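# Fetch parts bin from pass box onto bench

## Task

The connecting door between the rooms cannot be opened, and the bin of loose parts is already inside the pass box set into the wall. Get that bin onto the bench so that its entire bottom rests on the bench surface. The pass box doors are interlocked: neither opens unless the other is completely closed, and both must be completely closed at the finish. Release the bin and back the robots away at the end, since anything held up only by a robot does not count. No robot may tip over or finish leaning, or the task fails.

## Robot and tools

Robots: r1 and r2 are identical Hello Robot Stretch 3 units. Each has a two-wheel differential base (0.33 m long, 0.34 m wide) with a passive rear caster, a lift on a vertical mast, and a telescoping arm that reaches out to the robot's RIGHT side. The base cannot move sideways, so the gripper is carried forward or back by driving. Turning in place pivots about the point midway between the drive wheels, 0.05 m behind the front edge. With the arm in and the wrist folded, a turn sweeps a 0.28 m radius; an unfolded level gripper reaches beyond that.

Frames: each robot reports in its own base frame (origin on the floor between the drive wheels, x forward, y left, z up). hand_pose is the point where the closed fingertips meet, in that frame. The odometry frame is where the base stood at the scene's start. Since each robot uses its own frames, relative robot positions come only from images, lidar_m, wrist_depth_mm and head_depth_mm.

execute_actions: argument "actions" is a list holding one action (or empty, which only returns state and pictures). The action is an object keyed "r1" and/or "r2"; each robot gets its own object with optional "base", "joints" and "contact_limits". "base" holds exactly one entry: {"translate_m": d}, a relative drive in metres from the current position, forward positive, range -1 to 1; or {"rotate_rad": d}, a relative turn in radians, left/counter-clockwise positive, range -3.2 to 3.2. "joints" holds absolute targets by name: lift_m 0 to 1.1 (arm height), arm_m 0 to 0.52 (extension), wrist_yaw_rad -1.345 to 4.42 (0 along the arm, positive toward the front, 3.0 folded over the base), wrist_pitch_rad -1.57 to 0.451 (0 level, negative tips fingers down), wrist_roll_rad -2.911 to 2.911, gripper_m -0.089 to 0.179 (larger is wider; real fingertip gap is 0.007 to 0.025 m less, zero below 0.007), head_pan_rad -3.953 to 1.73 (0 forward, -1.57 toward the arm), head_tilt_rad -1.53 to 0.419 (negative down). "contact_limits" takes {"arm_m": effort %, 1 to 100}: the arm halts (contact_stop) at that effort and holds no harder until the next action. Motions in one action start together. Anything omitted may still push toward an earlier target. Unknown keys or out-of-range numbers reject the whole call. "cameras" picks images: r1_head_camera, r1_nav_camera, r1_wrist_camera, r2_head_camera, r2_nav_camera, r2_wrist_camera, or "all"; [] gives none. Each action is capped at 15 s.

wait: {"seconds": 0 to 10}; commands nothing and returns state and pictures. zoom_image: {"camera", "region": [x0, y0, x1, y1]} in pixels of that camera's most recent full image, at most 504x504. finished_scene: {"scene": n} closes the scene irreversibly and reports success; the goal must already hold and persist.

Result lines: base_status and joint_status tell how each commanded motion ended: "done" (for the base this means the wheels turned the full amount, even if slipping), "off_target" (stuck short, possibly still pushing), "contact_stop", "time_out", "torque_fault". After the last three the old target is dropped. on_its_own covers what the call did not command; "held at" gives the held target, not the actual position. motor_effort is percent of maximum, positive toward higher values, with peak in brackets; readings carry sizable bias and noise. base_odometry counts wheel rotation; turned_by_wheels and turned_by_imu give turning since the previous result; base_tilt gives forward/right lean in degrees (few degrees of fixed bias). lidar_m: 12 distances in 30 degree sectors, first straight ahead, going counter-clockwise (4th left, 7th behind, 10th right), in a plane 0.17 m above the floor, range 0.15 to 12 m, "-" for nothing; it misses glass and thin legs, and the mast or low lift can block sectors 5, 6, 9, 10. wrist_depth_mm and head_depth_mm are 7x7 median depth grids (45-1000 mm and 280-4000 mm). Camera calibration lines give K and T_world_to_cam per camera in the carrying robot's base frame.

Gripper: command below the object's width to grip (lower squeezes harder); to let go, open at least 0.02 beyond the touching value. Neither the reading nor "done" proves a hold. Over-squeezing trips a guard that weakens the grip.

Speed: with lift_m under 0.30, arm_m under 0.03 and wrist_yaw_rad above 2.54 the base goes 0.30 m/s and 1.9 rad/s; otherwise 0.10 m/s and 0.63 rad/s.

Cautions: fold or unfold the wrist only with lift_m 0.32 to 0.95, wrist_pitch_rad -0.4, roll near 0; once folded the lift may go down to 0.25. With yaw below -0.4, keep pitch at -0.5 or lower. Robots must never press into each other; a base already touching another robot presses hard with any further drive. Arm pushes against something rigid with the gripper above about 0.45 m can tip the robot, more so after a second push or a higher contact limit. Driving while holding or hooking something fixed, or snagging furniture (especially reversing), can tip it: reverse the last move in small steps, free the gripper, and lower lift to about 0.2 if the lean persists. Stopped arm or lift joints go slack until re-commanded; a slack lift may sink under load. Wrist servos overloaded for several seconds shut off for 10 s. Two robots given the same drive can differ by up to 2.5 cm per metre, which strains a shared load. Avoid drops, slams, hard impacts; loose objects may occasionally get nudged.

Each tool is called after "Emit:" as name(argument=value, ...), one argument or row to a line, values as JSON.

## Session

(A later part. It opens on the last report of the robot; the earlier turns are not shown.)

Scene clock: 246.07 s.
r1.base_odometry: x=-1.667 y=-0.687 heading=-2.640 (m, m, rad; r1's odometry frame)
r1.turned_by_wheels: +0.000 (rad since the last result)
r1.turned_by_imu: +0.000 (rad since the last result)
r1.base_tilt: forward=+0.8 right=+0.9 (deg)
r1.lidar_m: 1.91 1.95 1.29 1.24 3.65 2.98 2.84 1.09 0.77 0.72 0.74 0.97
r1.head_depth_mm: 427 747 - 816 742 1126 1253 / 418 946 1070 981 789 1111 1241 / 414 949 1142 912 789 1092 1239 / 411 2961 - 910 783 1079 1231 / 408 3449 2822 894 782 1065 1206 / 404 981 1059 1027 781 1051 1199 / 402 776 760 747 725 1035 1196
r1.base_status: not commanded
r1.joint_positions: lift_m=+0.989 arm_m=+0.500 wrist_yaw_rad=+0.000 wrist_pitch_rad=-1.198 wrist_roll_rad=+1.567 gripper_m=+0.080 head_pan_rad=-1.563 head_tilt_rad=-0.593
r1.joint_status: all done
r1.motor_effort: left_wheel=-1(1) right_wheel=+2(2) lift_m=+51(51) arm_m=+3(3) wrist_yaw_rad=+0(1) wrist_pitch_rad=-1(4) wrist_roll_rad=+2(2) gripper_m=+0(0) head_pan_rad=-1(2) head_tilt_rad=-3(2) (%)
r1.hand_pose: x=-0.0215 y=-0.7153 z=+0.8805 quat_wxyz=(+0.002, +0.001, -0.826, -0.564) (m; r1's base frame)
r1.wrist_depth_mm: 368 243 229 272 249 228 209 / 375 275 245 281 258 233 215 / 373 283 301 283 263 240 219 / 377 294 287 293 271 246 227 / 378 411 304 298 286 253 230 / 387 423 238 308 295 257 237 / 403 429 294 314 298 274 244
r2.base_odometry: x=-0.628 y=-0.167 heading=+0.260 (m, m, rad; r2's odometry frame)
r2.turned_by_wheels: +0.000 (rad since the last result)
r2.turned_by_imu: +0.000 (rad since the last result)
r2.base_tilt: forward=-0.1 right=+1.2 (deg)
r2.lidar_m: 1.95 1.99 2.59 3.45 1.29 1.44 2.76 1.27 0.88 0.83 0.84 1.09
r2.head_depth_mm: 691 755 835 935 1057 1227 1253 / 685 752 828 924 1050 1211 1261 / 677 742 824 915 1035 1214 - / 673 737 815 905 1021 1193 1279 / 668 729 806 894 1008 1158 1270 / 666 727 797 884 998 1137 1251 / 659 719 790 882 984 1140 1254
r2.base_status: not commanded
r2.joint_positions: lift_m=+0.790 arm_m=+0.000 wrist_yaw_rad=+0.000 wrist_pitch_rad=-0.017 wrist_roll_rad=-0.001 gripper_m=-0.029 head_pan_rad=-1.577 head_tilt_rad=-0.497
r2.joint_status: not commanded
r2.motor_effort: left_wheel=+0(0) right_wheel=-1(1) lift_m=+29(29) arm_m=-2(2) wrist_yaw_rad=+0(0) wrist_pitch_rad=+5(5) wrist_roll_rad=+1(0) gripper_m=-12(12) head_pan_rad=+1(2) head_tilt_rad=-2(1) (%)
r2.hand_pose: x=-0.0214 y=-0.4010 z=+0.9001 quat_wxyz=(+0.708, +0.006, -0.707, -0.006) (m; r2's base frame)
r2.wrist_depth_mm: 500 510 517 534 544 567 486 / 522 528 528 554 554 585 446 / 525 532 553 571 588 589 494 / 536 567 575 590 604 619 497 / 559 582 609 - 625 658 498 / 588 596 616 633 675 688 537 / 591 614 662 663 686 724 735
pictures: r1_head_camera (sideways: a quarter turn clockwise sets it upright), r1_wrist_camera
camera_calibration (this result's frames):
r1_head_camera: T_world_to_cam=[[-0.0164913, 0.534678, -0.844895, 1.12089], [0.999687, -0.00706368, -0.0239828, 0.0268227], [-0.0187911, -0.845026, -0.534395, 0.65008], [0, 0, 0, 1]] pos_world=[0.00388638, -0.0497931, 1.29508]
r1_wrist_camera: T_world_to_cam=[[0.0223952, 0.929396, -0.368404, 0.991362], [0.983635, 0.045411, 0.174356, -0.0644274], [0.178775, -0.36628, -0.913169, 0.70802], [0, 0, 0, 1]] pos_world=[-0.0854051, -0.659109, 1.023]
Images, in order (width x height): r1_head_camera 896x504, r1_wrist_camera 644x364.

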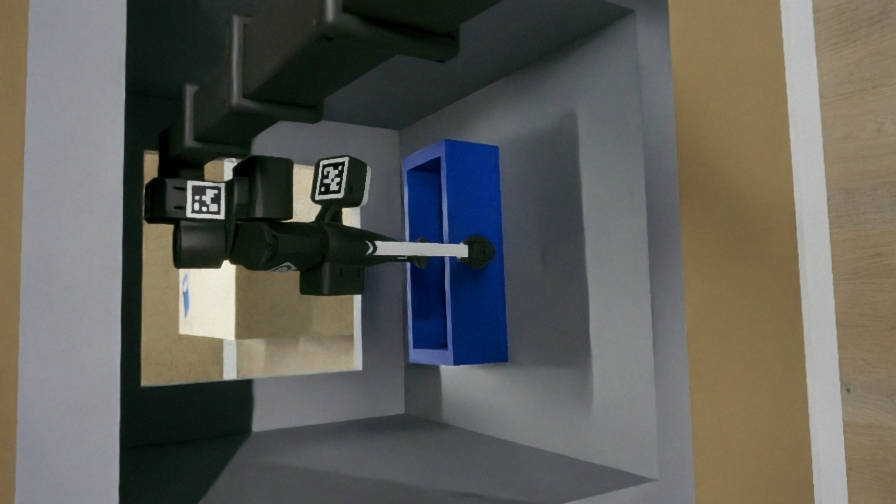

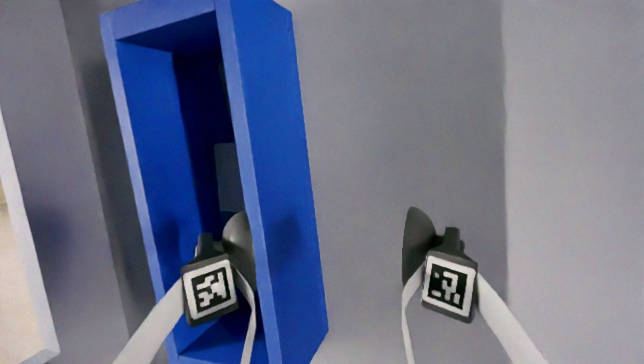

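Emit:
execute_actions(
  actions=[
    {"r1":{"joints":{"arm_m":0.52}}},
  ],
  cameras=[],
)

Emit:
execute_actions(
  actions=[
    {"r1":{"joints":{"lift_m":0.93}}},
  ],
  cameras=["r1_wrist_camera","r1_head_camera"],
)

Scene clock: 253.80 s.
r1.base_odometry: x=-1.667 y=-0.687 heading=-2.640 (m, m, rad; r1's odometry frame)
r1.turned_by_wheels: +0.000 (rad since the last result)
r1.turned_by_imu: +0.000 (rad since the last result)
r1.base_tilt: forward=+0.8 right=+0.9 (deg)
r1.lidar_m: 1.91 1.96 1.29 1.23 3.65 2.98 2.83 1.09 0.76 0.72 0.74 0.98
r1.head_depth_mm: 426 747 - 817 742 1127 1257 / 418 949 1061 979 789 1113 1237 / 414 947 1140 913 790 1096 1236 / 411 2805 1140 909 787 1077 1220 / 408 3442 2822 894 783 1063 1202 / 404 978 1059 1020 782 1048 1202 / 401 776 761 745 726 1040 1203
r1.base_status: not commanded
r1.joint_positions: lift_m=+0.989 arm_m=+0.520 wrist_yaw_rad=+0.000 wrist_pitch_rad=-1.199 wrist_roll_rad=+1.567 gripper_m=+0.080 head_pan_rad=-1.563 head_tilt_rad=-0.593
r1.joint_status: all done
r1.motor_effort: left_wheel=-1(2) right_wheel=+3(2) lift_m=+51(51) arm_m=+3(4) wrist_yaw_rad=+1(1) wrist_pitch_rad=-1(1) wrist_roll_rad=+2(2) gripper_m=+0(0) head_pan_rad=-3(3) head_tilt_rad=-2(2) (%)
r1.hand_pose: x=-0.0215 y=-0.7352 z=+0.8805 quat_wxyz=(+0.002, +0.001, -0.826, -0.564) (m; r1's base frame)
r1.wrist_depth_mm: 363 241 214 267 248 228 210 / 357 273 290 271 257 235 215 / 355 377 301 279 264 241 220 / 360 392 283 278 272 247 226 / 370 401 311 272 286 253 232 / 385 414 341 268 296 257 238 / - 412 289 289 299 272 244
r2.base_odometry: x=-0.628 y=-0.167 heading=+0.260 (m, m, rad; r2's odometry frame)
r2.turned_by_wheels: +0.000 (rad since the last result)
r2.turned_by_imu: -0.001 (rad since the last result)
r2.base_tilt: forward=-0.2 right=+1.1 (deg)
r2.lidar_m: 1.95 1.99 2.59 3.45 1.29 1.44 2.76 1.28 0.88 0.83 0.84 1.10
r2.head_depth_mm: 687 757 837 931 1059 1223 1256 / 688 748 825 926 1047 1208 1263 / 679 744 818 918 1037 1209 - / 674 737 814 906 1022 1193 1280 / 670 731 805 893 1012 1155 1270 / 663 726 795 886 1000 1151 1250 / 660 719 792 875 988 1126 1243
r2.base_status: not commanded
r2.joint_positions: lift_m=+0.790 arm_m=+0.000 wrist_yaw_rad=+0.000 wrist_pitch_rad=-0.017 wrist_roll_rad=-0.001 gripper_m=-0.029 head_pan_rad=-1.577 head_tilt_rad=-0.497
r2.joint_status: not commanded
r2.motor_effort: left_wheel=+0(0) right_wheel=-1(0) lift_m=+28(29) arm_m=-1(2) wrist_yaw_rad=+0(1) wrist_pitch_rad=+5(5) wrist_roll_rad=+0(0) gripper_m=-12(12) head_pan_rad=+2(2) head_tilt_rad=-1(1) (%)
r2.hand_pose: x=-0.0214 y=-0.4010 z=+0.9001 quat_wxyz=(+0.708, +0.006, -0.707, -0.006) (m; r2's base frame)
r2.wrist_depth_mm: 504 504 514 525 539 562 491 / 497 516 535 557 564 572 441 / 516 546 548 575 586 605 485 / 541 561 570 586 602 632 499 / 554 584 591 - 627 651 491 / 583 599 629 636 661 678 540 / 595 618 642 658 683 690 739
pictures: none
No camera images: the call's "cameras" was empty. Leave "cameras" out to get every camera's image.

Scene clock: 255.40 s.
r1.base_odometry: x=-1.667 y=-0.687 heading=-2.639 (m, m, rad; r1's odometry frame)
r1.turned_by_wheels: +0.000 (rad since the last result)
r1.turned_by_imu: -0.002 (rad since the last result)
r1.base_tilt: forward=+0.8 right=+0.8 (deg)
r1.lidar_m: 1.91 1.96 1.29 1.23 3.64 2.98 2.83 1.10 0.77 0.72 0.74 0.98
r1.head_depth_mm: 429 745 720 - 743 1132 1256 / 423 949 - 990 792 1113 1241 / 416 - 1136 912 791 1097 1238 / 413 - - 903 787 1084 1227 / 410 3485 2808 895 784 1064 1203 / 407 979 1065 1024 781 1047 1202 / 403 782 769 753 730 1037 1199
r1.base_status: not commanded
r1.joint_positions: lift_m=+0.941 arm_m=+0.520 wrist_yaw_rad=+0.002 wrist_pitch_rad=-1.187 wrist_roll_rad=+1.567 gripper_m=+0.080 head_pan_rad=-1.563 head_tilt_rad=-0.593
r1.joint_status: lift_m contact_stop (moved -0.048 of -0.059)
r1.on_its_own: lift_m is slack since a contact_stop, until your next command for it (your +0.930 is given up)
r1.motor_effort: left_wheel=+1(2) right_wheel=+0(3) lift_m=+33(42) arm_m=+3(3) wrist_yaw_rad=-1(2) wrist_pitch_rad=-4(5) wrist_roll_rad=+2(2) gripper_m=-4(4) head_pan_rad=-2(3) head_tilt_rad=-1(3) (%)
r1.hand_pose: x=-0.0214 y=-0.7381 z=+0.8334 quat_wxyz=(+0.002, +0.001, -0.829, -0.559) (m; r1's base frame)
r1.wrist_depth_mm: 335 210 176 227 209 191 174 / 341 235 185 232 214 195 178 / 347 232 195 238 221 200 183 / 353 231 194 243 227 205 187 / 354 241 190 251 241 211 192 / 355 244 189 257 249 213 197 / 354 386 276 255 251 228 202
r2.base_odometry: x=-0.628 y=-0.167 heading=+0.260 (m, m, rad; r2's odometry frame)
r2.turned_by_wheels: +0.000 (rad since the last result)
r2.turned_by_imu: +0.000 (rad since the last result)
r2.base_tilt: forward=-0.1 right=+1.1 (deg)
r2.lidar_m: 1.95 1.99 2.59 3.44 1.29 1.44 2.76 1.27 0.88 0.83 0.85 1.10
r2.head_depth_mm: 689 755 833 936 1070 1226 1254 / 684 749 829 926 1045 1208 1263 / 680 742 819 916 1038 1218 - / 675 735 815 903 1027 1187 1268 / 670 730 803 897 1014 1154 1268 / 662 726 797 887 1003 1143 1251 / 658 720 791 879 992 1137 1250
r2.base_status: not commanded
r2.joint_positions: lift_m=+0.790 arm_m=+0.000 wrist_yaw_rad=+0.000 wrist_pitch_rad=-0.017 wrist_roll_rad=-0.001 gripper_m=-0.029 head_pan_rad=-1.577 head_tilt_rad=-0.497
r2.joint_status: not commanded
r2.motor_effort: left_wheel=+0(0) right_wheel=+0(1) lift_m=+29(29) arm_m=-1(2) wrist_yaw_rad=-1(1) wrist_pitch_rad=+5(5) wrist_roll_rad=+0(1) gripper_m=-12(12) head_pan_rad=+2(2) head_tilt_rad=-1(1) (%)
r2.hand_pose: x=-0.0214 y=-0.4010 z=+0.9001 quat_wxyz=(+0.708, +0.006, -0.707, -0.006) (m; r2's base frame)
r2.wrist_depth_mm: 502 498 522 539 555 560 491 / 510 525 536 563 566 579 442 / 524 546 558 563 588 619 489 / 536 556 585 572 600 620 492 / 548 572 599 - 645 645 491 / 583 614 613 651 662 682 535 / 615 604 647 667 688 709 722
pictures: r1_head_camera (sideways: a quarter turn clockwise sets it upright), r1_wrist_camera
camera_calibration (this result's frames):
r1_head_camera: T_world_to_cam=[[-0.0164921, 0.534769, -0.844837, 1.12082], [0.999687, -0.00706086, -0.0239843, 0.0268247], [-0.0187914, -0.844969, -0.534486, 0.650198], [0, 0, 0, 1]] pos_world=[0.00388639, -0.0497923, 1.29507]
r1_wrist_camera: T_world_to_cam=[[0.0209582, 0.925234, -0.378819, 1.00074], [0.98356, 0.0488945, 0.173837, -0.0522827], [0.179362, -0.376234, -0.908998, 0.645791], [0, 0, 0, 1]] pos_world=[-0.0853806, -0.680391, 0.97521]
Images, in order (width x height): r1_head_camera 896x504, r1_wrist_camera 644x364.

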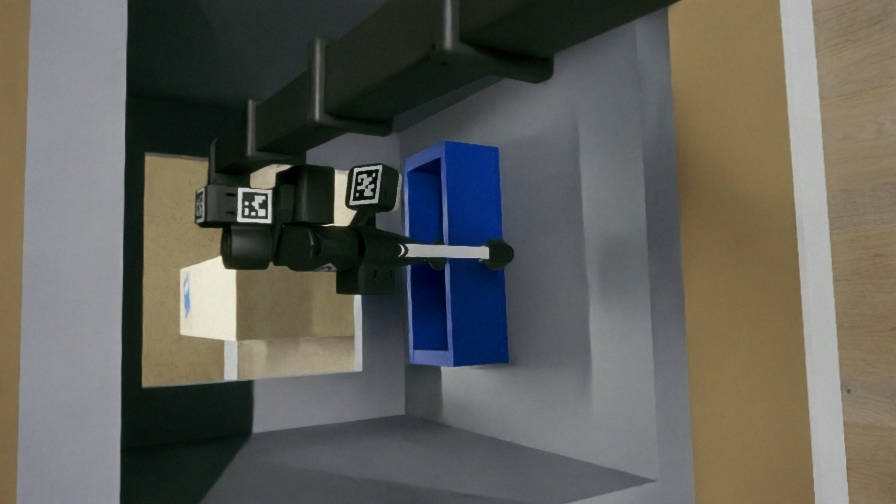

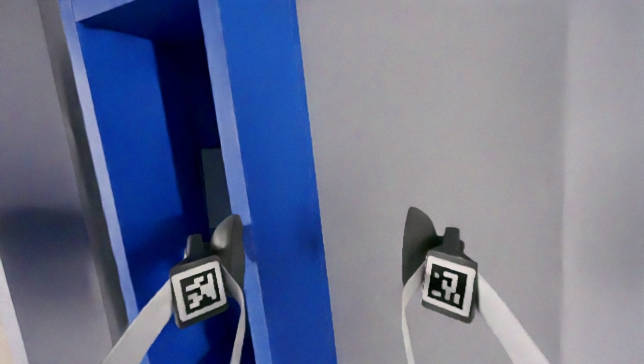

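Emit:
execute_actions(
  actions=[
    {"r1":{"joints":{"lift_m":0.95}}},
  ],
  cameras=[],
)

Emit:
execute_actions(
  actions=[
    {"r1":{"joints":{"gripper_m":-0.05}}},
  ],
  cameras=["r1_wrist_camera","r1_head_camera"],
)

Scene clock: 259.90 s.
r1.base_odometry: x=-1.667 y=-0.687 heading=-2.639 (m, m, rad; r1's odometry frame)
r1.turned_by_wheels: +0.000 (rad since the last result)
r1.turned_by_imu: +0.000 (rad since the last result)
r1.base_tilt: forward=+0.8 right=+0.9 (deg)
r1.lidar_m: 1.91 1.96 1.29 1.24 3.65 2.98 2.83 1.09 0.77 0.72 0.74 0.97
r1.head_depth_mm: 426 747 719 - 754 1129 1259 / 419 948 - 985 790 1114 1234 / 414 - 1128 910 789 1099 1234 / 411 - - 905 786 1078 1222 / 408 3479 2804 895 782 1063 1203 / 404 976 1059 1019 777 1047 1201 / 402 782 768 750 727 1032 1194
r1.base_status: not commanded
r1.joint_positions: lift_m=+0.949 arm_m=+0.520 wrist_yaw_rad=+0.002 wrist_pitch_rad=-1.196 wrist_roll_rad=+1.567 gripper_m=+0.080 head_pan_rad=-1.563 head_tilt_rad=-0.593
r1.joint_status: all done
r1.motor_effort: left_wheel=+1(1) right_wheel=-1(1) lift_m=+49(49) arm_m=+3(3) wrist_yaw_rad=-2(2) wrist_pitch_rad=-1(4) wrist_roll_rad=+2(2) gripper_m=+0(4) head_pan_rad=-2(2) head_tilt_rad=-3(3) (%)
r1.hand_pose: x=-0.0214 y=-0.7357 z=+0.8407 quat_wxyz=(+0.002, +0.001, -0.826, -0.563) (m; r1's base frame)
r1.wrist_depth_mm: 337 211 180 231 213 195 180 / 340 237 191 237 220 200 184 / 349 236 200 244 226 205 188 / 353 245 199 249 231 211 193 / 354 244 244 255 245 217 197 / 358 251 193 264 254 218 203 / 357 394 277 261 256 234 208
r2.base_odometry: x=-0.628 y=-0.167 heading=+0.260 (m, m, rad; r2's odometry frame)
r2.turned_by_wheels: +0.000 (rad since the last result)
r2.turned_by_imu: -0.001 (rad since the last result)
r2.base_tilt: forward=-0.1 right=+1.1 (deg)
r2.lidar_m: 1.96 1.99 2.58 3.43 1.29 1.43 2.76 1.27 0.88 0.83 0.84 1.09
r2.head_depth_mm: 691 756 838 934 1063 1223 1258 / 685 749 830 922 1047 1205 1261 / 676 742 821 914 1036 1211 - / 673 736 812 901 1022 1186 1260 / 669 730 803 897 1013 1158 1262 / 666 726 798 888 997 1145 1257 / 659 720 792 883 991 1132 1245
r2.base_status: not commanded
r2.joint_positions: lift_m=+0.790 arm_m=+0.000 wrist_yaw_rad=+0.000 wrist_pitch_rad=-0.017 wrist_roll_rad=-0.001 gripper_m=-0.029 head_pan_rad=-1.577 head_tilt_rad=-0.497
r2.joint_status: not commanded
r2.motor_effort: left_wheel=+0(0) right_wheel=-2(0) lift_m=+29(29) arm_m=-1(2) wrist_yaw_rad=+0(0) wrist_pitch_rad=+5(5) wrist_roll_rad=+0(0) gripper_m=-12(12) head_pan_rad=+2(2) head_tilt_rad=-1(1) (%)
r2.hand_pose: x=-0.0214 y=-0.4010 z=+0.9001 quat_wxyz=(+0.708, +0.006, -0.707, -0.006) (m; r2's base frame)
r2.wrist_depth_mm: 495 504 518 526 551 568 485 / 508 524 545 556 570 581 450 / 509 546 559 577 582 604 493 / 534 567 571 602 599 627 496 / 565 579 590 - 631 645 495 / 568 600 607 640 651 671 529 / 589 614 636 669 684 683 746
pictures: none
No camera images: the call's "cameras" was empty. Leave "cameras" out to get every camera's image.

Scene clock: 261.70 s.
r1.base_odometry: x=-1.667 y=-0.687 heading=-2.639 (m, m, rad; r1's odometry frame)
r1.turned_by_wheels: +0.000 (rad since the last result)
r1.turned_by_imu: +0.000 (rad since the last result)
r1.base_tilt: forward=+0.8 right=+0.9 (deg)
r1.lidar_m: 1.91 1.95 1.29 1.23 3.66 2.98 2.83 1.09 0.76 0.72 0.74 0.97
r1.head_depth_mm: 428 746 716 - 765 1134 1251 / 418 947 - 986 789 1115 1238 / 415 - 1116 911 787 1096 1238 / 412 - - 904 789 1077 1220 / 409 3437 2835 898 782 1065 1207 / 405 982 1061 1022 778 1049 1199 / 402 781 768 751 727 1032 1198
r1.base_status: not commanded
r1.joint_positions: lift_m=+0.950 arm_m=+0.520 wrist_yaw_rad=+0.002 wrist_pitch_rad=-1.106 wrist_roll_rad=+1.567 gripper_m=-0.049 head_pan_rad=-1.563 head_tilt_rad=-0.593
r1.joint_status: all done
r1.on_its_own: wrist_pitch_rad is at rest, and its effort (-28) is outside its rest range (-20 to +32)
r1.motor_effort: left_wheel=+0(1) right_wheel=+1(0) lift_m=+38(49) arm_m=+1(3) wrist_yaw_rad=-2(2) wrist_pitch_rad=-28(28) wrist_roll_rad=+2(2) gripper_m=-27(100) head_pan_rad=-2(2) head_tilt_rad=-2(2) (%)
r1.hand_pose: x=-0.0214 y=-0.7579 z=+0.8485 quat_wxyz=(+0.002, +0.001, -0.851, -0.526) (m; r1's base frame)
r1.wrist_depth_mm: 338 215 217 204 221 197 177 / 336 233 268 200 226 203 181 / 347 370 267 199 232 207 186 / 356 379 252 215 240 212 191 / 357 379 263 234 247 217 195 / - 395 249 - 253 224 200 / - 410 286 227 258 231 205
r2.base_odometry: x=-0.628 y=-0.167 heading=+0.260 (m, m, rad; r2's odometry frame)
r2.turned_by_wheels: +0.000 (rad since the last result)
r2.turned_by_imu: +0.000 (rad since the last result)
r2.base_tilt: forward=-0.1 right=+1.0 (deg)
r2.lidar_m: 1.95 1.99 2.59 3.45 1.29 1.44 2.76 1.27 0.88 0.83 0.84 1.10
r2.head_depth_mm: 690 757 837 936 1058 1218 1254 / 684 751 830 923 1042 1207 1270 / 678 743 818 914 1038 1210 - / 675 737 814 905 1021 1193 1270 / 671 731 804 899 1008 1163 1257 / 666 723 795 888 998 1147 1247 / 660 720 792 876 990 1121 1246
r2.base_status: not commanded
r2.joint_positions: lift_m=+0.790 arm_m=+0.000 wrist_yaw_rad=+0.000 wrist_pitch_rad=-0.017 wrist_roll_rad=-0.001 gripper_m=-0.029 head_pan_rad=-1.577 head_tilt_rad=-0.497
r2.joint_status: not commanded
r2.motor_effort: left_wheel=+0(0) right_wheel=-1(1) lift_m=+29(29) arm_m=-1(1) wrist_yaw_rad=+0(0) wrist_pitch_rad=+5(5) wrist_roll_rad=+0(1) gripper_m=-12(12) head_pan_rad=+2(2) head_tilt_rad=-1(1) (%)
r2.hand_pose: x=-0.0214 y=-0.4010 z=+0.9001 quat_wxyz=(+0.708, +0.006, -0.707, -0.006) (m; r2's base frame)
r2.wrist_depth_mm: 495 502 515 532 554 557 488 / 514 527 531 549 564 585 435 / 518 547 551 579 596 614 480 / 532 560 564 597 609 624 488 / 554 589 581 - 638 657 489 / 582 591 625 637 654 678 538 / 587 620 633 676 696 712 736
pictures: r1_head_camera (sideways: a quarter turn clockwise sets it upright), r1_wrist_camera
camera_calibration (this result's frames):
r1_head_camera: T_world_to_cam=[[-0.016492, 0.534769, -0.844837, 1.12082], [0.999687, -0.00706097, -0.0239843, 0.0268247], [-0.0187915, -0.844969, -0.534486, 0.650198], [0, 0, 0, 1]] pos_world=[0.00388638, -0.0497923, 1.29507]
r1_wrist_camera: T_world_to_cam=[[0.0209624, 0.891763, -0.452018, 1.06154], [0.983533, 0.0627822, 0.169471, -0.0397599], [0.179507, -0.448127, -0.875762, 0.569438], [0, 0, 0, 1]] pos_world=[-0.0853653, -0.688969, 0.985267]
Images, in order (width x height): r1_head_camera 896x504, r1_wrist_camera 644x364.

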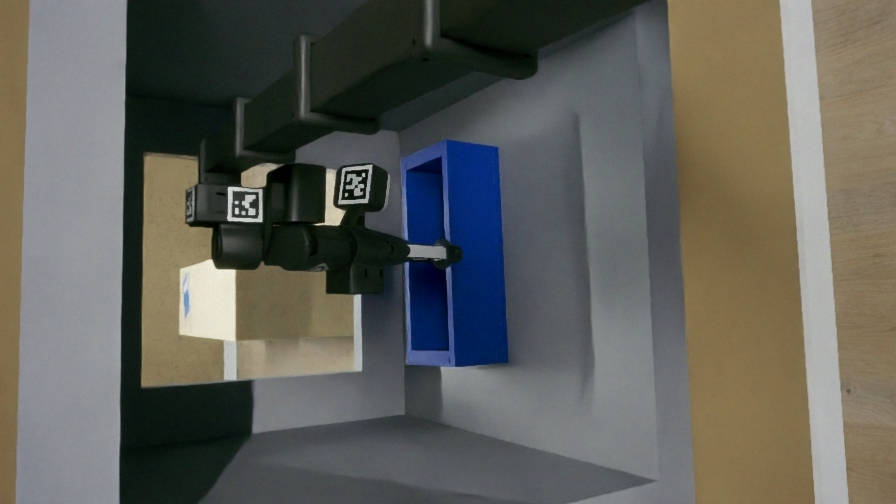

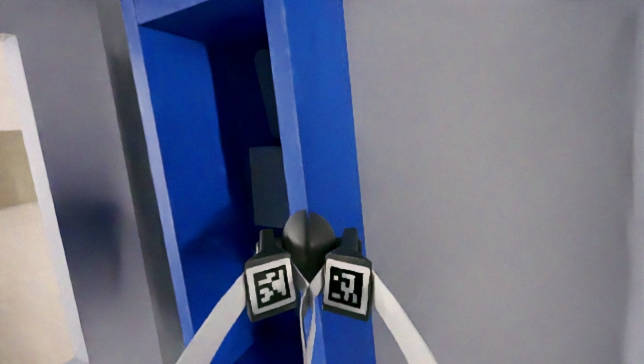

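Emit:
execute_actions(
  actions=[
    {"r1":{"joints":{"gripper_m":0.02,"wrist_pitch_rad":-1.1}}},
  ],
  cameras=[],
)

Emit:
execute_actions(
  actions=[
    {"r1":{"joints":{"lift_m":0.915}}},
  ],
  cameras=["r1_wrist_camera","r1_head_camera"],
)

Emit:
execute_actions(
  actions=[
    {"r1":{"joints":{"gripper_m":-0.055}}},
  ],
  cameras=["r1_wrist_camera","r1_head_camera"],
)

Scene clock: 270.93 s.
r1.base_odometry: x=-1.667 y=-0.687 heading=-2.639 (m, m, rad; r1's odometry frame)
r1.turned_by_wheels: +0.000 (rad since the last result)
r1.turned_by_imu: +0.000 (rad since the last result)
r1.base_tilt: forward=+0.8 right=+0.9 (deg)
r1.lidar_m: 1.91 1.96 1.29 1.24 3.64 2.98 2.84 1.10 0.77 0.72 0.74 0.97
r1.head_depth_mm: 428 747 719 - 767 1128 1252 / 419 952 - 986 791 1112 1242 / 415 - 1115 913 786 1093 1237 / 412 - - 908 785 1082 1224 / 408 3446 2799 893 783 1066 1207 / 405 982 1059 1019 779 1046 1201 / 402 781 767 752 729 1031 1197
r1.base_status: not commanded
r1.joint_positions: lift_m=+0.950 arm_m=+0.520 wrist_yaw_rad=+0.002 wrist_pitch_rad=-1.090 wrist_roll_rad=+1.567 gripper_m=+0.020 head_pan_rad=-1.563 head_tilt_rad=-0.593
r1.joint_status: all done
r1.motor_effort: left_wheel=+0(1) right_wheel=+0(1) lift_m=+38(38) arm_m=+1(1) wrist_yaw_rad=-3(1) wrist_pitch_rad=-3(28) wrist_roll_rad=+2(2) gripper_m=-1(79) head_pan_rad=-3(3) head_tilt_rad=-2(2) (%)
r1.hand_pose: x=-0.0214 y=-0.7618 z=+0.8501 quat_wxyz=(+0.002, +0.001, -0.855, -0.519) (m; r1's base frame)
r1.wrist_depth_mm: 330 223 215 201 219 196 178 / 339 363 267 200 226 200 181 / 346 365 277 199 231 206 185 / 354 376 254 213 240 211 188 / - 387 263 196 242 216 194 / - 397 251 210 243 223 198 / - 411 280 225 266 228 203
r2.base_odometry: x=-0.628 y=-0.167 heading=+0.260 (m, m, rad; r2's odometry frame)
r2.turned_by_wheels: +0.000 (rad since the last result)
r2.turned_by_imu: -0.001 (rad since the last result)
r2.base_tilt: forward=-0.2 right=+1.1 (deg)
r2.lidar_m: 1.95 1.99 2.60 3.45 1.29 1.44 2.76 1.28 0.88 0.83 0.84 1.09
r2.head_depth_mm: 688 757 837 933 1056 1219 1257 / 684 747 828 928 1047 1212 1265 / 679 742 819 917 1032 1207 - / 674 736 811 910 1015 1189 1270 / 669 732 804 894 1013 1154 1261 / 665 726 798 887 999 1150 1258 / 661 721 792 875 993 1126 1256
r2.base_status: not commanded
r2.joint_positions: lift_m=+0.790 arm_m=+0.000 wrist_yaw_rad=+0.000 wrist_pitch_rad=-0.017 wrist_roll_rad=-0.001 gripper_m=-0.029 head_pan_rad=-1.577 head_tilt_rad=-0.497
r2.joint_status: not commanded
r2.motor_effort: left_wheel=+0(0) right_wheel=-1(1) lift_m=+29(29) arm_m=-2(2) wrist_yaw_rad=+0(0) wrist_pitch_rad=+5(5) wrist_roll_rad=+1(1) gripper_m=-13(12) head_pan_rad=+2(2) head_tilt_rad=-1(1) (%)
r2.hand_pose: x=-0.0214 y=-0.4010 z=+0.9001 quat_wxyz=(+0.708, +0.006, -0.707, -0.006) (m; r2's base frame)
r2.wrist_depth_mm: 498 507 522 529 541 560 486 / 507 524 543 540 572 589 439 / 520 548 553 581 592 601 486 / 542 553 562 599 607 626 492 / 560 571 595 - 635 643 491 / 583 603 603 642 648 711 531 / 610 619 641 672 688 703 752
pictures: none
No camera images: the call's "cameras" was empty. Leave "cameras" out to get every camera's image.

Scene clock: 271.77 s.
r1.base_odometry: x=-1.667 y=-0.687 heading=-2.639 (m, m, rad; r1's odometry frame)
r1.turned_by_wheels: +0.000 (rad since the last result)
r1.turned_by_imu: +0.000 (rad since the last result)
r1.base_tilt: forward=+0.8 right=+0.9 (deg)
r1.lidar_m: 1.91 1.96 1.29 1.23 3.65 2.98 2.83 1.10 0.77 0.72 0.74 0.97
r1.head_depth_mm: 428 746 718 - 756 1134 1257 / 421 952 - 999 791 1109 1241 / 416 - 1127 913 789 1099 1239 / 412 - - 905 786 1083 1229 / 409 3466 2797 893 783 1064 1207 / 406 983 1064 1023 782 1051 1199 / 402 783 769 752 727 1031 1203
r1.base_status: not commanded
r1.joint_positions: lift_m=+0.945 arm_m=+0.520 wrist_yaw_rad=+0.002 wrist_pitch_rad=-1.084 wrist_roll_rad=+1.567 gripper_m=+0.020 head_pan_rad=-1.563 head_tilt_rad=-0.593
r1.joint_status: lift_m contact_stop (moved -0.005 of -0.035)
r1.on_its_own: lift_m is slack since a contact_stop, until your next command for it (your +0.915 is given up)
r1.motor_effort: left_wheel=+0(0) right_wheel=+1(2) lift_m=+33(35) arm_m=+1(1) wrist_yaw_rad=-2(2) wrist_pitch_rad=-5(5) wrist_roll_rad=+2(2) gripper_m=-3(3) head_pan_rad=-2(2) head_tilt_rad=-3(2) (%)
r1.hand_pose: x=-0.0214 y=-0.7633 z=+0.8461 quat_wxyz=(+0.002, +0.001, -0.857, -0.516) (m; r1's base frame)
r1.wrist_depth_mm: 331 223 217 197 216 193 174 / 340 362 263 195 224 197 178 / 339 366 271 195 230 203 182 / 349 377 260 208 236 208 187 / - 389 261 192 240 214 190 / - 396 249 197 242 220 195 / - 403 277 220 263 225 200
r2.base_odometry: x=-0.628 y=-0.167 heading=+0.260 (m, m, rad; r2's odometry frame)
r2.turned_by_wheels: +0.000 (rad since the last result)
r2.turned_by_imu: +0.000 (rad since the last result)
r2.base_tilt: forward=-0.2 right=+1.1 (deg)
r2.lidar_m: 1.95 1.99 2.59 3.44 1.29 1.44 2.76 1.27 0.88 0.83 0.84 1.10
r2.head_depth_mm: 689 758 834 928 1060 1226 1257 / 684 750 828 926 1042 1205 1259 / 677 742 822 913 1035 1202 - / 676 736 815 905 1020 1196 1276 / 672 731 804 897 1008 1155 1266 / 663 723 797 887 1002 1149 1246 / 662 719 791 881 989 1129 1251
r2.base_status: not commanded
r2.joint_positions: lift_m=+0.790 arm_m=+0.000 wrist_yaw_rad=+0.000 wrist_pitch_rad=-0.017 wrist_roll_rad=-0.001 gripper_m=-0.029 head_pan_rad=-1.577 head_tilt_rad=-0.497
r2.joint_status: not commanded
r2.motor_effort: left_wheel=+0(0) right_wheel=-2(2) lift_m=+29(29) arm_m=-2(1) wrist_yaw_rad=+0(0) wrist_pitch_rad=+5(5) wrist_roll_rad=+0(0) gripper_m=-12(12) head_pan_rad=+2(2) head_tilt_rad=-1(1) (%)
r2.hand_pose: x=-0.0214 y=-0.4010 z=+0.9001 quat_wxyz=(+0.708, +0.006, -0.707, -0.006) (m; r2's base frame)
r2.wrist_depth_mm: 491 498 521 534 554 560 492 / 509 524 530 551 572 576 442 / 529 541 558 570 592 607 488 / 533 551 579 604 613 618 491 / 568 581 614 - 637 650 492 / 583 596 604 636 642 687 540 / 602 625 647 675 666 732 753
pictures: r1_head_camera (sideways: a quarter turn clockwise sets it upright), r1_wrist_camera
camera_calibration (this result's frames):
r1_head_camera: T_world_to_cam=[[-0.0164921, 0.534779, -0.844831, 1.12081], [0.999687, -0.00706071, -0.0239845, 0.0268249], [-0.0187915, -0.844963, -0.534495, 0.65021], [0, 0, 0, 1]] pos_world=[0.00388638, -0.0497923, 1.29507]
r1_wrist_camera: T_world_to_cam=[[0.0209592, 0.881389, -0.471925, 1.07415], [0.983525, 0.0665947, 0.168056, -0.0349138], [0.17955, -0.467673, -0.865473, 0.541274], [0, 0, 0, 1]] pos_world=[-0.0853608, -0.691283, 0.981246]
Images, in order (width x height): r1_head_camera 896x504, r1_wrist_camera 644x364.

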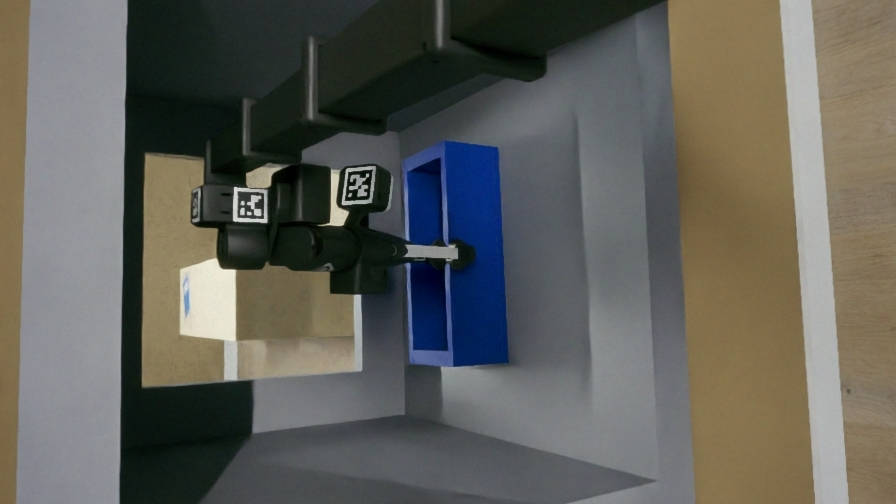

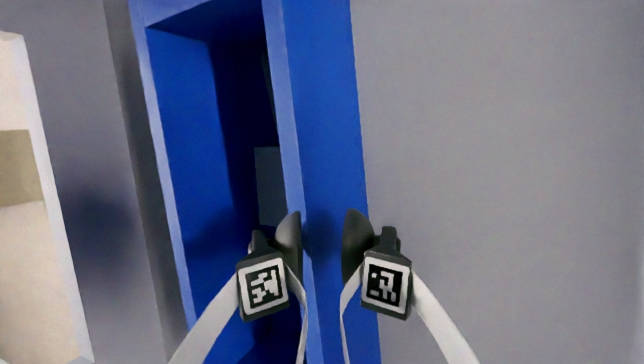

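not run: a stop came earlier in this reply.

Emit:
execute_actions(
  actions=[
    {"r1":{"joints":{"lift_m":0.955,"wrist_pitch_rad":-1.22}}},
  ],
  cameras=[],
)

Emit:
execute_actions(
  actions=[
    {"r1":{"joints":{"lift_m":0.93}}},
  ],
  cameras=["r1_wrist_camera","r1_head_camera"],
)

Scene clock: 279.03 s.
r1.base_odometry: x=-1.667 y=-0.687 heading=-2.639 (m, m, rad; r1's odometry frame)
r1.turned_by_wheels: +0.000 (rad since the last result)
r1.turned_by_imu: +0.000 (rad since the last result)
r1.base_tilt: forward=+0.8 right=+0.9 (deg)
r1.lidar_m: 1.91 1.96 1.29 1.23 3.65 2.98 2.83 1.09 0.77 0.72 0.74 0.97
r1.head_depth_mm: 426 746 718 - 766 1129 1258 / 418 949 - 986 790 1113 1239 / 415 - 1114 913 788 1095 1240 / 412 - - 902 785 1079 1229 / 408 3452 2834 899 784 1063 1204 / 404 981 1062 1023 779 1047 1200 / 402 781 767 752 728 1033 1197
r1.base_status: not commanded
r1.joint_positions: lift_m=+0.954 arm_m=+0.520 wrist_yaw_rad=+0.002 wrist_pitch_rad=-1.218 wrist_roll_rad=+1.567 gripper_m=+0.020 head_pan_rad=-1.563 head_tilt_rad=-0.593
r1.joint_status: all done
r1.motor_effort: left_wheel=+0(0) right_wheel=+2(2) lift_m=+51(55) arm_m=+1(1) wrist_yaw_rad=-3(2) wrist_pitch_rad=-1(18) wrist_roll_rad=+2(2) gripper_m=+0(8) head_pan_rad=-2(2) head_tilt_rad=-3(2) (%)
r1.hand_pose: x=-0.0214 y=-0.7306 z=+0.8441 quat_wxyz=(+0.002, +0.001, -0.820, -0.572) (m; r1's base frame)
r1.wrist_depth_mm: 333 213 190 237 216 199 184 / 339 244 200 242 222 204 188 / 349 242 198 248 229 210 192 / 353 241 208 255 237 215 197 / 358 249 254 266 241 222 203 / 358 258 300 275 244 228 209 / 360 268 279 275 262 235 214
r2.base_odometry: x=-0.628 y=-0.167 heading=+0.260 (m, m, rad; r2's odometry frame)
r2.turned_by_wheels: +0.000 (rad since the last result)
r2.turned_by_imu: -0.001 (rad since the last result)
r2.base_tilt: forward=-0.1 right=+1.1 (deg)
r2.lidar_m: 1.95 1.99 2.60 3.45 1.30 1.44 2.76 1.27 0.88 0.83 0.85 1.09
r2.head_depth_mm: 690 754 836 935 1057 1216 1256 / 685 749 826 923 1047 1199 1250 / 680 744 819 911 1034 1207 - / 674 738 810 904 1021 1192 1274 / 670 732 808 899 1013 1162 1268 / 664 722 795 885 1003 1137 1250 / 659 717 789 882 990 1133 1256
r2.base_status: not commanded
r2.joint_positions: lift_m=+0.790 arm_m=+0.000 wrist_yaw_rad=+0.000 wrist_pitch_rad=-0.017 wrist_roll_rad=-0.001 gripper_m=-0.029 head_pan_rad=-1.577 head_tilt_rad=-0.497
r2.joint_status: not commanded
r2.motor_effort: left_wheel=+0(0) right_wheel=-1(1) lift_m=+29(29) arm_m=-1(1) wrist_yaw_rad=+0(0) wrist_pitch_rad=+5(5) wrist_roll_rad=+0(0) gripper_m=-12(13) head_pan_rad=+2(2) head_tilt_rad=-1(1) (%)
r2.hand_pose: x=-0.0214 y=-0.4010 z=+0.9001 quat_wxyz=(+0.708, +0.006, -0.707, -0.006) (m; r2's base frame)
r2.wrist_depth_mm: 499 508 522 536 548 552 483 / 507 518 533 554 577 581 446 / 532 541 546 576 595 615 487 / 541 563 551 597 601 629 488 / 566 576 591 - 632 647 495 / 578 603 611 643 659 696 529 / 599 638 650 660 684 717 737
pictures: none
No camera images: the call's "cameras" was empty. Leave "cameras" out to get every camera's image.

Scene clock: 280.03 s.
r1.base_odometry: x=-1.667 y=-0.687 heading=-2.639 (m, m, rad; r1's odometry frame)
r1.turned_by_wheels: +0.000 (rad since the last result)
r1.turned_by_imu: +0.000 (rad since the last result)
r1.base_tilt: forward=+0.8 right=+0.9 (deg)
r1.lidar_m: 1.91 1.95 1.29 1.23 3.64 2.97 2.83 1.10 0.77 0.73 0.74 0.97
r1.head_depth_mm: 427 746 736 - - 1148 1255 / 418 953 - 992 790 1112 1239 / 414 - 1140 910 788 1093 1238 / 411 - - 901 784 1076 1224 / 408 3464 2807 893 782 1068 1207 / 405 979 1061 1020 780 1051 1198 / 401 783 767 754 728 1033 1191
r1.base_status: not commanded
r1.joint_positions: lift_m=+0.931 arm_m=+0.520 wrist_yaw_rad=+0.002 wrist_pitch_rad=-1.218 wrist_roll_rad=+1.567 gripper_m=+0.020 head_pan_rad=-1.563 head_tilt_rad=-0.593
r1.joint_status: all done
r1.motor_effort: left_wheel=+0(0) right_wheel=+2(2) lift_m=+15(44) arm_m=+1(1) wrist_yaw_rad=-1(0) wrist_pitch_rad=+0(1) wrist_roll_rad=+2(2) gripper_m=+0(1) head_pan_rad=-2(1) head_tilt_rad=-2(3) (%)
r1.hand_pose: x=-0.0214 y=-0.7305 z=+0.8205 quat_wxyz=(+0.002, +0.001, -0.820, -0.572) (m; r1's base frame)
r1.wrist_depth_mm: 189 198 177 214 196 179 166 / 201 235 176 221 201 184 169 / 203 244 173 228 206 189 174 / 269 230 182 232 213 194 178 / 334 239 180 242 217 199 183 / 346 237 280 248 219 206 187 / 362 235 188 250 237 211 193
r2.base_odometry: x=-0.628 y=-0.167 heading=+0.260 (m, m, rad; r2's odometry frame)
r2.turned_by_wheels: +0.000 (rad since the last result)
r2.turned_by_imu: +0.000 (rad since the last result)
r2.base_tilt: forward=-0.2 right=+1.1 (deg)
r2.lidar_m: 1.95 1.99 2.59 3.44 1.29 1.44 2.76 1.27 0.88 0.83 0.84 1.10
r2.head_depth_mm: 690 752 834 937 1063 1221 1256 / 686 752 831 920 1042 1206 1265 / 681 743 820 910 1041 1209 - / 675 737 812 905 1024 1197 1275 / 670 730 807 900 1008 1155 1264 / 662 725 798 890 998 1145 1244 / 661 719 790 880 992 1131 1255
r2.base_status: not commanded
r2.joint_positions: lift_m=+0.790 arm_m=+0.000 wrist_yaw_rad=+0.000 wrist_pitch_rad=-0.017 wrist_roll_rad=-0.001 gripper_m=-0.029 head_pan_rad=-1.577 head_tilt_rad=-0.497
r2.joint_status: not commanded
r2.motor_effort: left_wheel=+0(0) right_wheel=-1(1) lift_m=+29(29) arm_m=-1(2) wrist_yaw_rad=+0(0) wrist_pitch_rad=+5(5) wrist_roll_rad=+0(0) gripper_m=-13(12) head_pan_rad=+2(2) head_tilt_rad=-1(1) (%)
r2.hand_pose: x=-0.0214 y=-0.4010 z=+0.9001 quat_wxyz=(+0.708, +0.006, -0.707, -0.006) (m; r2's base frame)
r2.wrist_depth_mm: 501 504 519 535 557 570 486 / 499 513 532 565 562 593 446 / 525 532 555 566 585 603 483 / 540 551 579 593 609 626 487 / 571 581 593 - 630 647 496 / 596 609 603 631 662 690 543 / 590 628 641 659 682 726 739
pictures: r1_head_camera (sideways: a quarter turn clockwise sets it upright), r1_wrist_camera
camera_calibration (this result's frames):
r1_head_camera: T_world_to_cam=[[-0.0164925, 0.534834, -0.844796, 1.12076], [0.999687, -0.00705912, -0.0239855, 0.0268262], [-0.0187918, -0.844927, -0.534551, 0.650283], [0, 0, 0, 1]] pos_world=[0.00388638, -0.0497918, 1.29507]
r1_wrist_camera: T_world_to_cam=[[0.0209692, 0.936643, -0.349658, 0.973295], [0.983571, 0.0433953, 0.17523, -0.0555705], [0.179301, -0.347588, -0.920344, 0.667228], [0, 0, 0, 1]] pos_world=[-0.0853866, -0.677298, 0.964138]
Images, in order (width x height): r1_head_camera 896x504, r1_wrist_camera 644x364.

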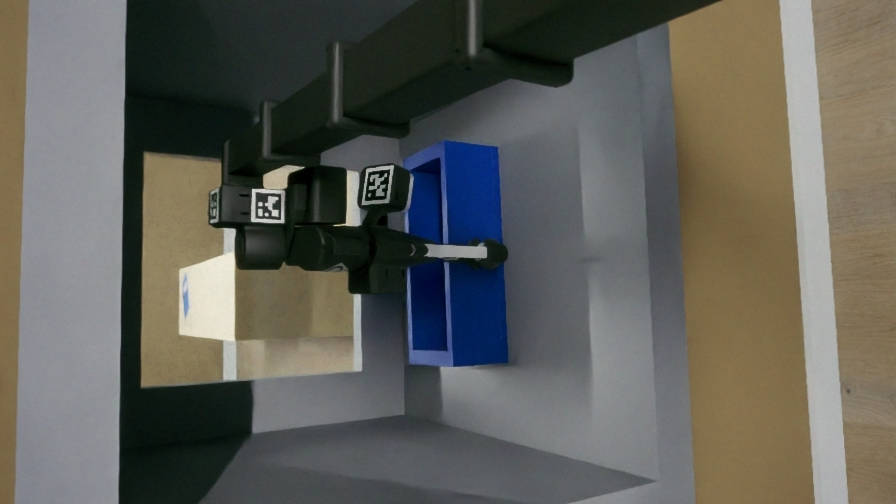

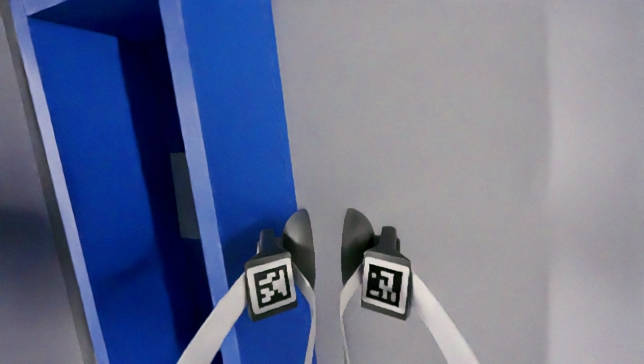

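Emit:
execute_actions(
  actions=[
    {"r1":{"joints":{"lift_m":0.995}}},
  ],
  cameras=[],
)

Emit:
execute_actions(
  actions=[
    {"r1":{"joints":{"gripper_m":0.12,"wrist_pitch_rad":-1.15}}},
  ],
  cameras=[],
)

Emit:
execute_actions(
  actions=[
    {"r1":{"joints":{"lift_m":0.95}}},
  ],
  cameras=["r1_wrist_camera"],
)

Emit:
execute_actions(
  actions=[
    {"r1":{"joints":{"arm_m":0.44},"contact_limits":{"arm_m":20}}},
  ],
  cameras=["r1_wrist_camera","r1_head_camera"],
)

Scene clock: 288.87 s.
r1.base_odometry: x=-1.667 y=-0.687 heading=-2.639 (m, m, rad; r1's odometry frame)
r1.turned_by_wheels: +0.000 (rad since the last result)
r1.turned_by_imu: +0.000 (rad since the last result)
r1.base_tilt: forward=+0.8 right=+0.9 (deg)
r1.lidar_m: 1.91 1.95 1.29 1.23 3.63 2.97 2.84 1.09 0.77 0.72 0.74 0.97
r1.head_depth_mm: 427 742 - 812 742 1130 1254 / 418 944 1053 972 791 1111 1238 / 415 - 1142 912 790 1093 1235 / 411 2955 - 905 786 1081 1225 / 407 3471 2832 894 782 1061 1207 / 405 983 1061 1022 780 1049 1201 / 401 781 766 750 727 1034 1194
r1.base_status: not commanded
r1.joint_positions: lift_m=+0.994 arm_m=+0.520 wrist_yaw_rad=+0.002 wrist_pitch_rad=-1.218 wrist_roll_rad=+1.567 gripper_m=+0.020 head_pan_rad=-1.563 head_tilt_rad=-0.593
r1.joint_status: all done
r1.motor_effort: left_wheel=+0(0) right_wheel=+2(2) lift_m=+51(53) arm_m=+1(1) wrist_yaw_rad=-2(1) wrist_pitch_rad=-1(0) wrist_roll_rad=+2(2) gripper_m=-1(1) head_pan_rad=-1(2) head_tilt_rad=-3(2) (%)
r1.hand_pose: x=-0.0214 y=-0.7305 z=+0.8841 quat_wxyz=(+0.002, +0.001, -0.820, -0.572) (m; r1's base frame)
r1.wrist_depth_mm: 361 240 217 271 253 232 215 / 360 270 299 278 259 238 221 / 358 279 299 281 269 247 225 / 367 389 289 292 274 251 230 / 366 405 319 292 283 259 237 / 380 416 301 300 286 266 242 / 390 423 289 282 309 272 251
r2.base_odometry: x=-0.628 y=-0.167 heading=+0.260 (m, m, rad; r2's odometry frame)
r2.turned_by_wheels: +0.000 (rad since the last result)
r2.turned_by_imu: -0.001 (rad since the last result)
r2.base_tilt: forward=-0.1 right=+1.1 (deg)
r2.lidar_m: 1.95 1.99 2.59 3.44 1.29 1.45 2.77 1.27 0.88 0.83 0.84 1.10
r2.head_depth_mm: 690 756 836 932 1057 1219 1253 / 684 746 825 920 1043 1212 1276 / 678 742 818 913 1035 1209 - / 674 740 815 906 1024 1193 1269 / 670 730 808 895 1016 1153 1275 / 664 725 798 889 1003 1141 1251 / 659 719 788 879 986 1130 1252
r2.base_status: not commanded
r2.joint_positions: lift_m=+0.790 arm_m=+0.000 wrist_yaw_rad=+0.000 wrist_pitch_rad=-0.017 wrist_roll_rad=-0.001 gripper_m=-0.029 head_pan_rad=-1.577 head_tilt_rad=-0.497
r2.joint_status: not commanded
r2.motor_effort: left_wheel=+0(0) right_wheel=+0(1) lift_m=+29(29) arm_m=-1(2) wrist_yaw_rad=+0(0) wrist_pitch_rad=+5(5) wrist_roll_rad=+1(0) gripper_m=-12(12) head_pan_rad=+2(2) head_tilt_rad=-1(1) (%)
r2.hand_pose: x=-0.0214 y=-0.4010 z=+0.9001 quat_wxyz=(+0.708, +0.006, -0.707, -0.006) (m; r2's base frame)
r2.wrist_depth_mm: 493 501 525 534 553 575 488 / 517 528 528 546 572 595 440 / 532 526 559 571 578 610 494 / 553 556 568 580 609 631 487 / 558 583 586 - 638 632 498 / 587 606 605 648 655 695 540 / 610 622 646 662 675 728 738
pictures: none
No camera images: the call's "cameras" was empty. Leave "cameras" out to get every camera's image.

Scene clock: 290.37 s.
r1.base_odometry: x=-1.667 y=-0.687 heading=-2.639 (m, m, rad; r1's odometry frame)
r1.turned_by_wheels: +0.000 (rad since the last result)
r1.turned_by_imu: +0.000 (rad since the last result)
r1.base_tilt: forward=+0.8 right=+0.9 (deg)
r1.lidar_m: 1.91 1.95 1.29 1.23 3.64 2.98 2.83 1.10 0.77 0.72 0.74 0.97
r1.head_depth_mm: 427 743 - 810 741 1125 1257 / 417 940 1057 970 788 1116 1233 / 415 - 1138 913 788 1098 1235 / 411 2959 1139 907 787 1077 1227 / 408 3441 2819 896 782 1065 1211 / 405 980 1063 1024 779 1050 1197 / 402 783 765 752 728 1034 1194
r1.base_status: not commanded
r1.joint_positions: lift_m=+0.994 arm_m=+0.520 wrist_yaw_rad=+0.002 wrist_pitch_rad=-1.157 wrist_roll_rad=+1.567 gripper_m=+0.120 head_pan_rad=-1.563 head_tilt_rad=-0.593
r1.joint_status: all done
r1.motor_effort: left_wheel=+0(0) right_wheel=+2(2) lift_m=+51(51) arm_m=+1(1) wrist_yaw_rad=-2(2) wrist_pitch_rad=+2(2) wrist_roll_rad=+2(2) gripper_m=+1(82) head_pan_rad=-3(2) head_tilt_rad=-2(3) (%)
r1.hand_pose: x=-0.0214 y=-0.7457 z=+0.8886 quat_wxyz=(+0.002, +0.001, -0.837, -0.547) (m; r1's base frame)
r1.wrist_depth_mm: 352 371 232 253 256 232 212 / 361 390 298 250 262 237 216 / 375 393 300 268 270 244 222 / 374 400 292 266 278 250 227 / - 415 324 288 289 251 232 / - 399 322 286 297 - 237 / - 450 300 282 306 276 242
r2.base_odometry: x=-0.628 y=-0.167 heading=+0.260 (m, m, rad; r2's odometry frame)
r2.turned_by_wheels: +0.000 (rad since the last result)
r2.turned_by_imu: +0.000 (rad since the last result)
r2.base_tilt: forward=-0.1 right=+1.0 (deg)
r2.lidar_m: 1.95 1.99 2.60 3.43 1.29 1.44 2.76 1.27 0.88 0.83 0.84 1.10
r2.head_depth_mm: 691 752 830 936 1056 1219 1255 / 685 745 828 924 1047 1212 1263 / 679 744 822 918 1039 1204 - / 675 735 812 906 1020 1185 1260 / 671 731 805 898 1009 1157 1267 / 665 727 798 889 997 1148 1252 / 658 716 793 877 989 1124 1253
r2.base_status: not commanded
r2.joint_positions: lift_m=+0.790 arm_m=+0.000 wrist_yaw_rad=+0.000 wrist_pitch_rad=-0.017 wrist_roll_rad=-0.001 gripper_m=-0.029 head_pan_rad=-1.577 head_tilt_rad=-0.497
r2.joint_status: not commanded
r2.motor_effort: left_wheel=+0(0) right_wheel=-2(1) lift_m=+29(29) arm_m=-2(2) wrist_yaw_rad=+0(0) wrist_pitch_rad=+5(5) wrist_roll_rad=+0(0) gripper_m=-13(12) head_pan_rad=+2(2) head_tilt_rad=-1(1) (%)
r2.hand_pose: x=-0.0214 y=-0.4010 z=+0.9001 quat_wxyz=(+0.708, +0.006, -0.707, -0.006) (m; r2's base frame)
r2.wrist_depth_mm: 490 494 519 536 545 561 483 / 509 529 548 546 570 591 443 / 527 544 550 568 577 603 482 / 550 553 572 585 607 631 491 / 573 576 606 - 630 656 494 / 593 586 613 636 665 677 548 / 601 619 646 676 692 721 718
pictures: none
No camera images: the call's "cameras" was empty. Leave "cameras" out to get every camera's image.

Scene clock: 291.60 s.
r1.base_odometry: x=-1.667 y=-0.687 heading=-2.639 (m, m, rad; r1's odometry frame)
r1.turned_by_wheels: +0.000 (rad since the last result)
r1.turned_by_imu: +0.000 (rad since the last result)
r1.base_tilt: forward=+0.8 right=+0.9 (deg)
r1.lidar_m: 1.91 1.96 1.29 1.23 3.64 2.98 2.83 1.10 0.77 0.72 0.74 0.98
r1.head_depth_mm: 426 747 718 - 768 1133 1251 / 418 950 - 986 790 1113 1241 / 414 - 1116 909 785 1098 1242 / 412 - - 899 786 1081 1224 / 408 3453 2821 896 781 1065 1208 / 404 980 1058 1020 781 1052 1195 / 401 783 769 753 726 1034 1195
r1.base_status: not commanded
r1.joint_positions: lift_m=+0.951 arm_m=+0.520 wrist_yaw_rad=+0.002 wrist_pitch_rad=-1.156 wrist_roll_rad=+1.567 gripper_m=+0.120 head_pan_rad=-1.563 head_tilt_rad=-0.593
r1.joint_status: all done
r1.motor_effort: left_wheel=+0(0) right_wheel=+1(2) lift_m=+15(47) arm_m=+1(1) wrist_yaw_rad=-1(1) wrist_pitch_rad=+2(2) wrist_roll_rad=+2(2) gripper_m=+0(0) head_pan_rad=-2(3) head_tilt_rad=-3(2) (%)
r1.hand_pose: x=-0.0214 y=-0.7458 z=+0.8451 quat_wxyz=(+0.002, +0.001, -0.837, -0.547) (m; r1's base frame)
r1.wrist_depth_mm: 341 209 184 231 215 197 179 / 349 234 266 238 222 200 183 / 349 242 267 242 228 205 186 / 351 243 249 241 235 211 191 / 349 373 289 240 244 213 196 / 347 395 302 235 251 - 201 / 359 397 286 231 260 233 203
r2.base_odometry: x=-0.628 y=-0.167 heading=+0.260 (m, m, rad; r2's odometry frame)
r2.turned_by_wheels: +0.000 (rad since the last result)
r2.turned_by_imu: +0.000 (rad since the last result)
r2.base_tilt: forward=+0.0 right=+1.0 (deg)
r2.lidar_m: 1.95 1.99 2.59 3.44 1.29 1.44 2.76 1.27 0.88 0.83 0.85 1.09
r2.head_depth_mm: 691 756 837 932 1054 1219 1253 / 684 748 827 924 1044 1206 1253 / 679 743 821 913 1035 1202 - / 676 736 813 907 1027 1202 1269 / 669 733 808 893 1009 1159 1264 / 664 725 803 889 999 1150 1256 / 662 716 789 881 989 1128 1247
r2.base_status: not commanded
r2.joint_positions: lift_m=+0.790 arm_m=+0.000 wrist_yaw_rad=+0.000 wrist_pitch_rad=-0.017 wrist_roll_rad=-0.001 gripper_m=-0.029 head_pan_rad=-1.577 head_tilt_rad=-0.497
r2.joint_status: not commanded
r2.motor_effort: left_wheel=+0(0) right_wheel=-2(0) lift_m=+29(29) arm_m=-1(2) wrist_yaw_rad=+0(0) wrist_pitch_rad=+5(5) wrist_roll_rad=+1(0) gripper_m=-12(12) head_pan_rad=+2(2) head_tilt_rad=-1(1) (%)
r2.hand_pose: x=-0.0214 y=-0.4010 z=+0.9001 quat_wxyz=(+0.708, +0.006, -0.707, -0.006) (m; r2's base frame)
r2.wrist_depth_mm: 492 508 521 534 550 567 482 / 512 523 529 552 575 583 442 / 528 538 552 574 600 608 493 / 550 558 568 591 607 616 487 / 567 584 594 - 637 645 487 / 588 588 616 644 669 672 540 / 601 629 646 660 677 716 731
pictures: r1_wrist_camera
camera_calibration (this result's frames):
r1_wrist_camera: T_world_to_cam=[[0.0209632, 0.913192, -0.406991, 1.02716], [0.98355, 0.0542154, 0.172307, -0.0486969], [0.179415, -0.403908, -0.897033, 0.622793], [0, 0, 0, 1]] pos_world=[-0.0853749, -0.683799, 0.9851]
Images, in order (width x height): r1_wrist_camera 644x364.

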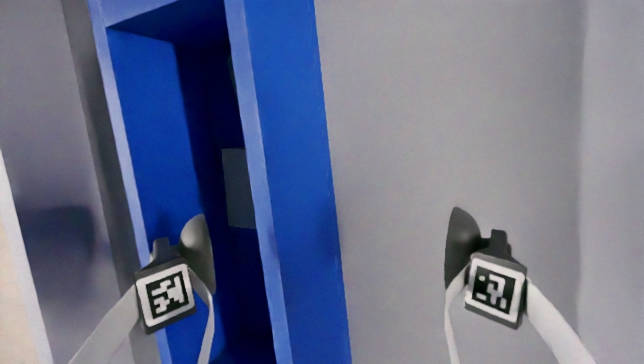

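Scene clock: 293.40 s.
r1.base_odometry: x=-1.667 y=-0.687 heading=-2.639 (m, m, rad; r1's odometry frame)
r1.turned_by_wheels: +0.000 (rad since the last result)
r1.turned_by_imu: +0.000 (rad since the last result)
r1.base_tilt: forward=+0.8 right=+1.0 (deg)
r1.lidar_m: 1.91 1.95 1.29 1.24 3.65 2.98 2.84 1.09 0.76 0.73 0.74 0.97
r1.head_depth_mm: 427 747 738 - 743 1130 1254 / 418 951 - 975 791 1114 1237 / 414 - - 905 788 1096 1238 / 412 - - 894 770 1077 1228 / 408 3451 2841 892 782 1064 1205 / 405 979 1061 1020 780 1052 1202 / 401 784 769 752 728 1034 1195
r1.base_status: not commanded
r1.joint_positions: lift_m=+0.951 arm_m=+0.440 wrist_yaw_rad=+0.002 wrist_pitch_rad=-1.156 wrist_roll_rad=+1.567 gripper_m=+0.120 head_pan_rad=-1.563 head_tilt_rad=-0.593
r1.joint_status: all done
r1.motor_effort: left_wheel=+0(0) right_wheel=+1(2) lift_m=+14(15) arm_m=-3(3) wrist_yaw_rad=-2(1) wrist_pitch_rad=+2(2) wrist_roll_rad=+2(2) gripper_m=+0(0) head_pan_rad=-2(3) head_tilt_rad=-1(1) (%)
r1.contact_limits: arm_m 20 (drawing in: default 25, maximum 41; extending or still: default 33, maximum 55)
r1.hand_pose: x=-0.0214 y=-0.6663 z=+0.8451 quat_wxyz=(+0.002, +0.001, -0.837, -0.547) (m; r1's base frame)
r1.wrist_depth_mm: 235 207 262 239 216 196 183 / 260 223 267 248 223 200 187 / 267 276 271 256 229 205 192 / 384 276 269 265 236 212 197 / 395 285 279 272 245 212 205 / 403 283 279 286 252 - 210 / 404 292 263 293 259 232 849
r2.base_odometry: x=-0.628 y=-0.167 heading=+0.260 (m, m, rad; r2's odometry frame)
r2.turned_by_wheels: +0.000 (rad since the last result)
r2.turned_by_imu: +0.000 (rad since the last result)
r2.base_tilt: forward=-0.2 right=+1.1 (deg)
r2.lidar_m: 1.95 1.99 2.59 3.45 1.29 1.44 2.75 1.28 0.88 0.83 0.84 1.09
r2.head_depth_mm: 690 757 835 935 1059 1226 1252 / 685 749 826 918 1042 1207 1266 / 679 742 818 920 1033 1214 - / 673 736 813 912 1025 1201 1278 / 672 732 806 895 1007 1164 1267 / 664 724 801 884 1000 1146 1249 / 660 719 789 877 986 1134 1248
r2.base_status: not commanded
r2.joint_positions: lift_m=+0.790 arm_m=+0.000 wrist_yaw_rad=+0.000 wrist_pitch_rad=-0.017 wrist_roll_rad=-0.001 gripper_m=-0.029 head_pan_rad=-1.577 head_tilt_rad=-0.497
r2.joint_status: not commanded
r2.motor_effort: left_wheel=+0(0) right_wheel=-1(2) lift_m=+29(29) arm_m=-2(2) wrist_yaw_rad=+0(1) wrist_pitch_rad=+5(5) wrist_roll_rad=+0(0) gripper_m=-13(12) head_pan_rad=+2(2) head_tilt_rad=-1(1) (%)
r2.hand_pose: x=-0.0214 y=-0.4010 z=+0.9001 quat_wxyz=(+0.708, +0.006, -0.707, -0.006) (m; r2's base frame)
r2.wrist_depth_mm: 494 507 528 535 539 561 484 / 510 525 541 545 570 592 440 / 524 537 555 570 587 603 486 / 551 548 578 593 609 620 491 / 555 581 584 - 639 652 481 / 571 593 617 627 674 686 536 / 613 614 646 644 680 709 743
pictures: r1_head_camera (sideways: a quarter turn clockwise sets it upright), r1_wrist_camera
camera_calibration (this result's frames):
r1_head_camera: T_world_to_cam=[[-0.0164926, 0.534835, -0.844796, 1.12076], [0.999687, -0.007059, -0.0239855, 0.0268262], [-0.0187917, -0.844927, -0.534551, 0.650283], [0, 0, 0, 1]] pos_world=[0.00388639, -0.0497918, 1.29507]
r1_wrist_camera: T_world_to_cam=[[0.0209634, 0.913007, -0.407405, 0.954788], [0.98355, 0.0542938, 0.172284, -0.0529419], [0.179416, -0.404315, -0.89685, 0.654516], [0, 0, 0, 1]] pos_world=[-0.0853748, -0.604223, 0.985108]
Images, in order (width x height): r1_head_camera 896x504, r1_wrist_camera 644x364.

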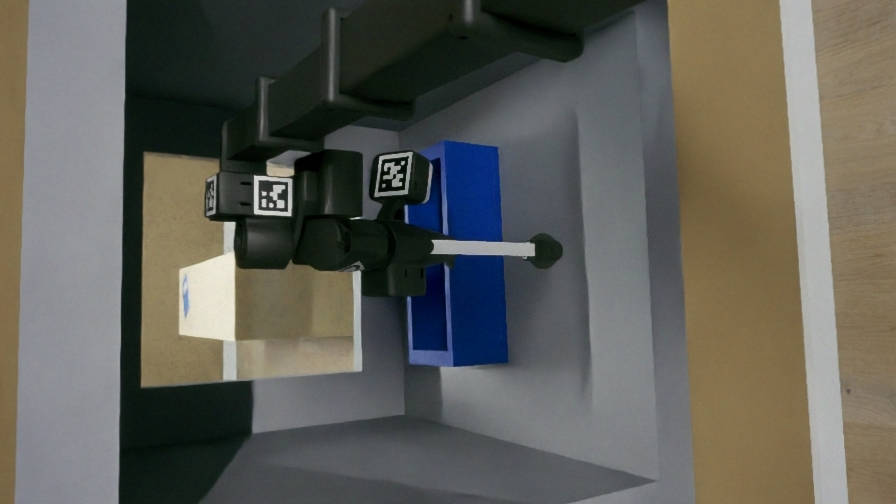

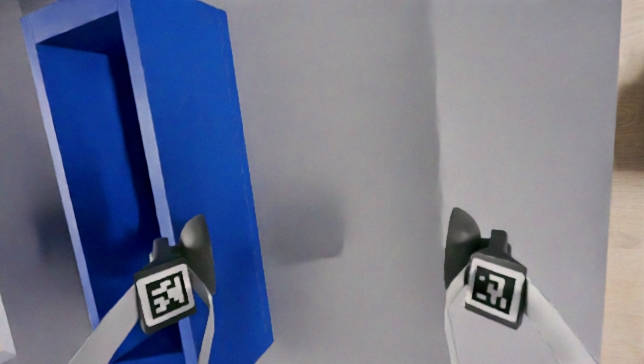

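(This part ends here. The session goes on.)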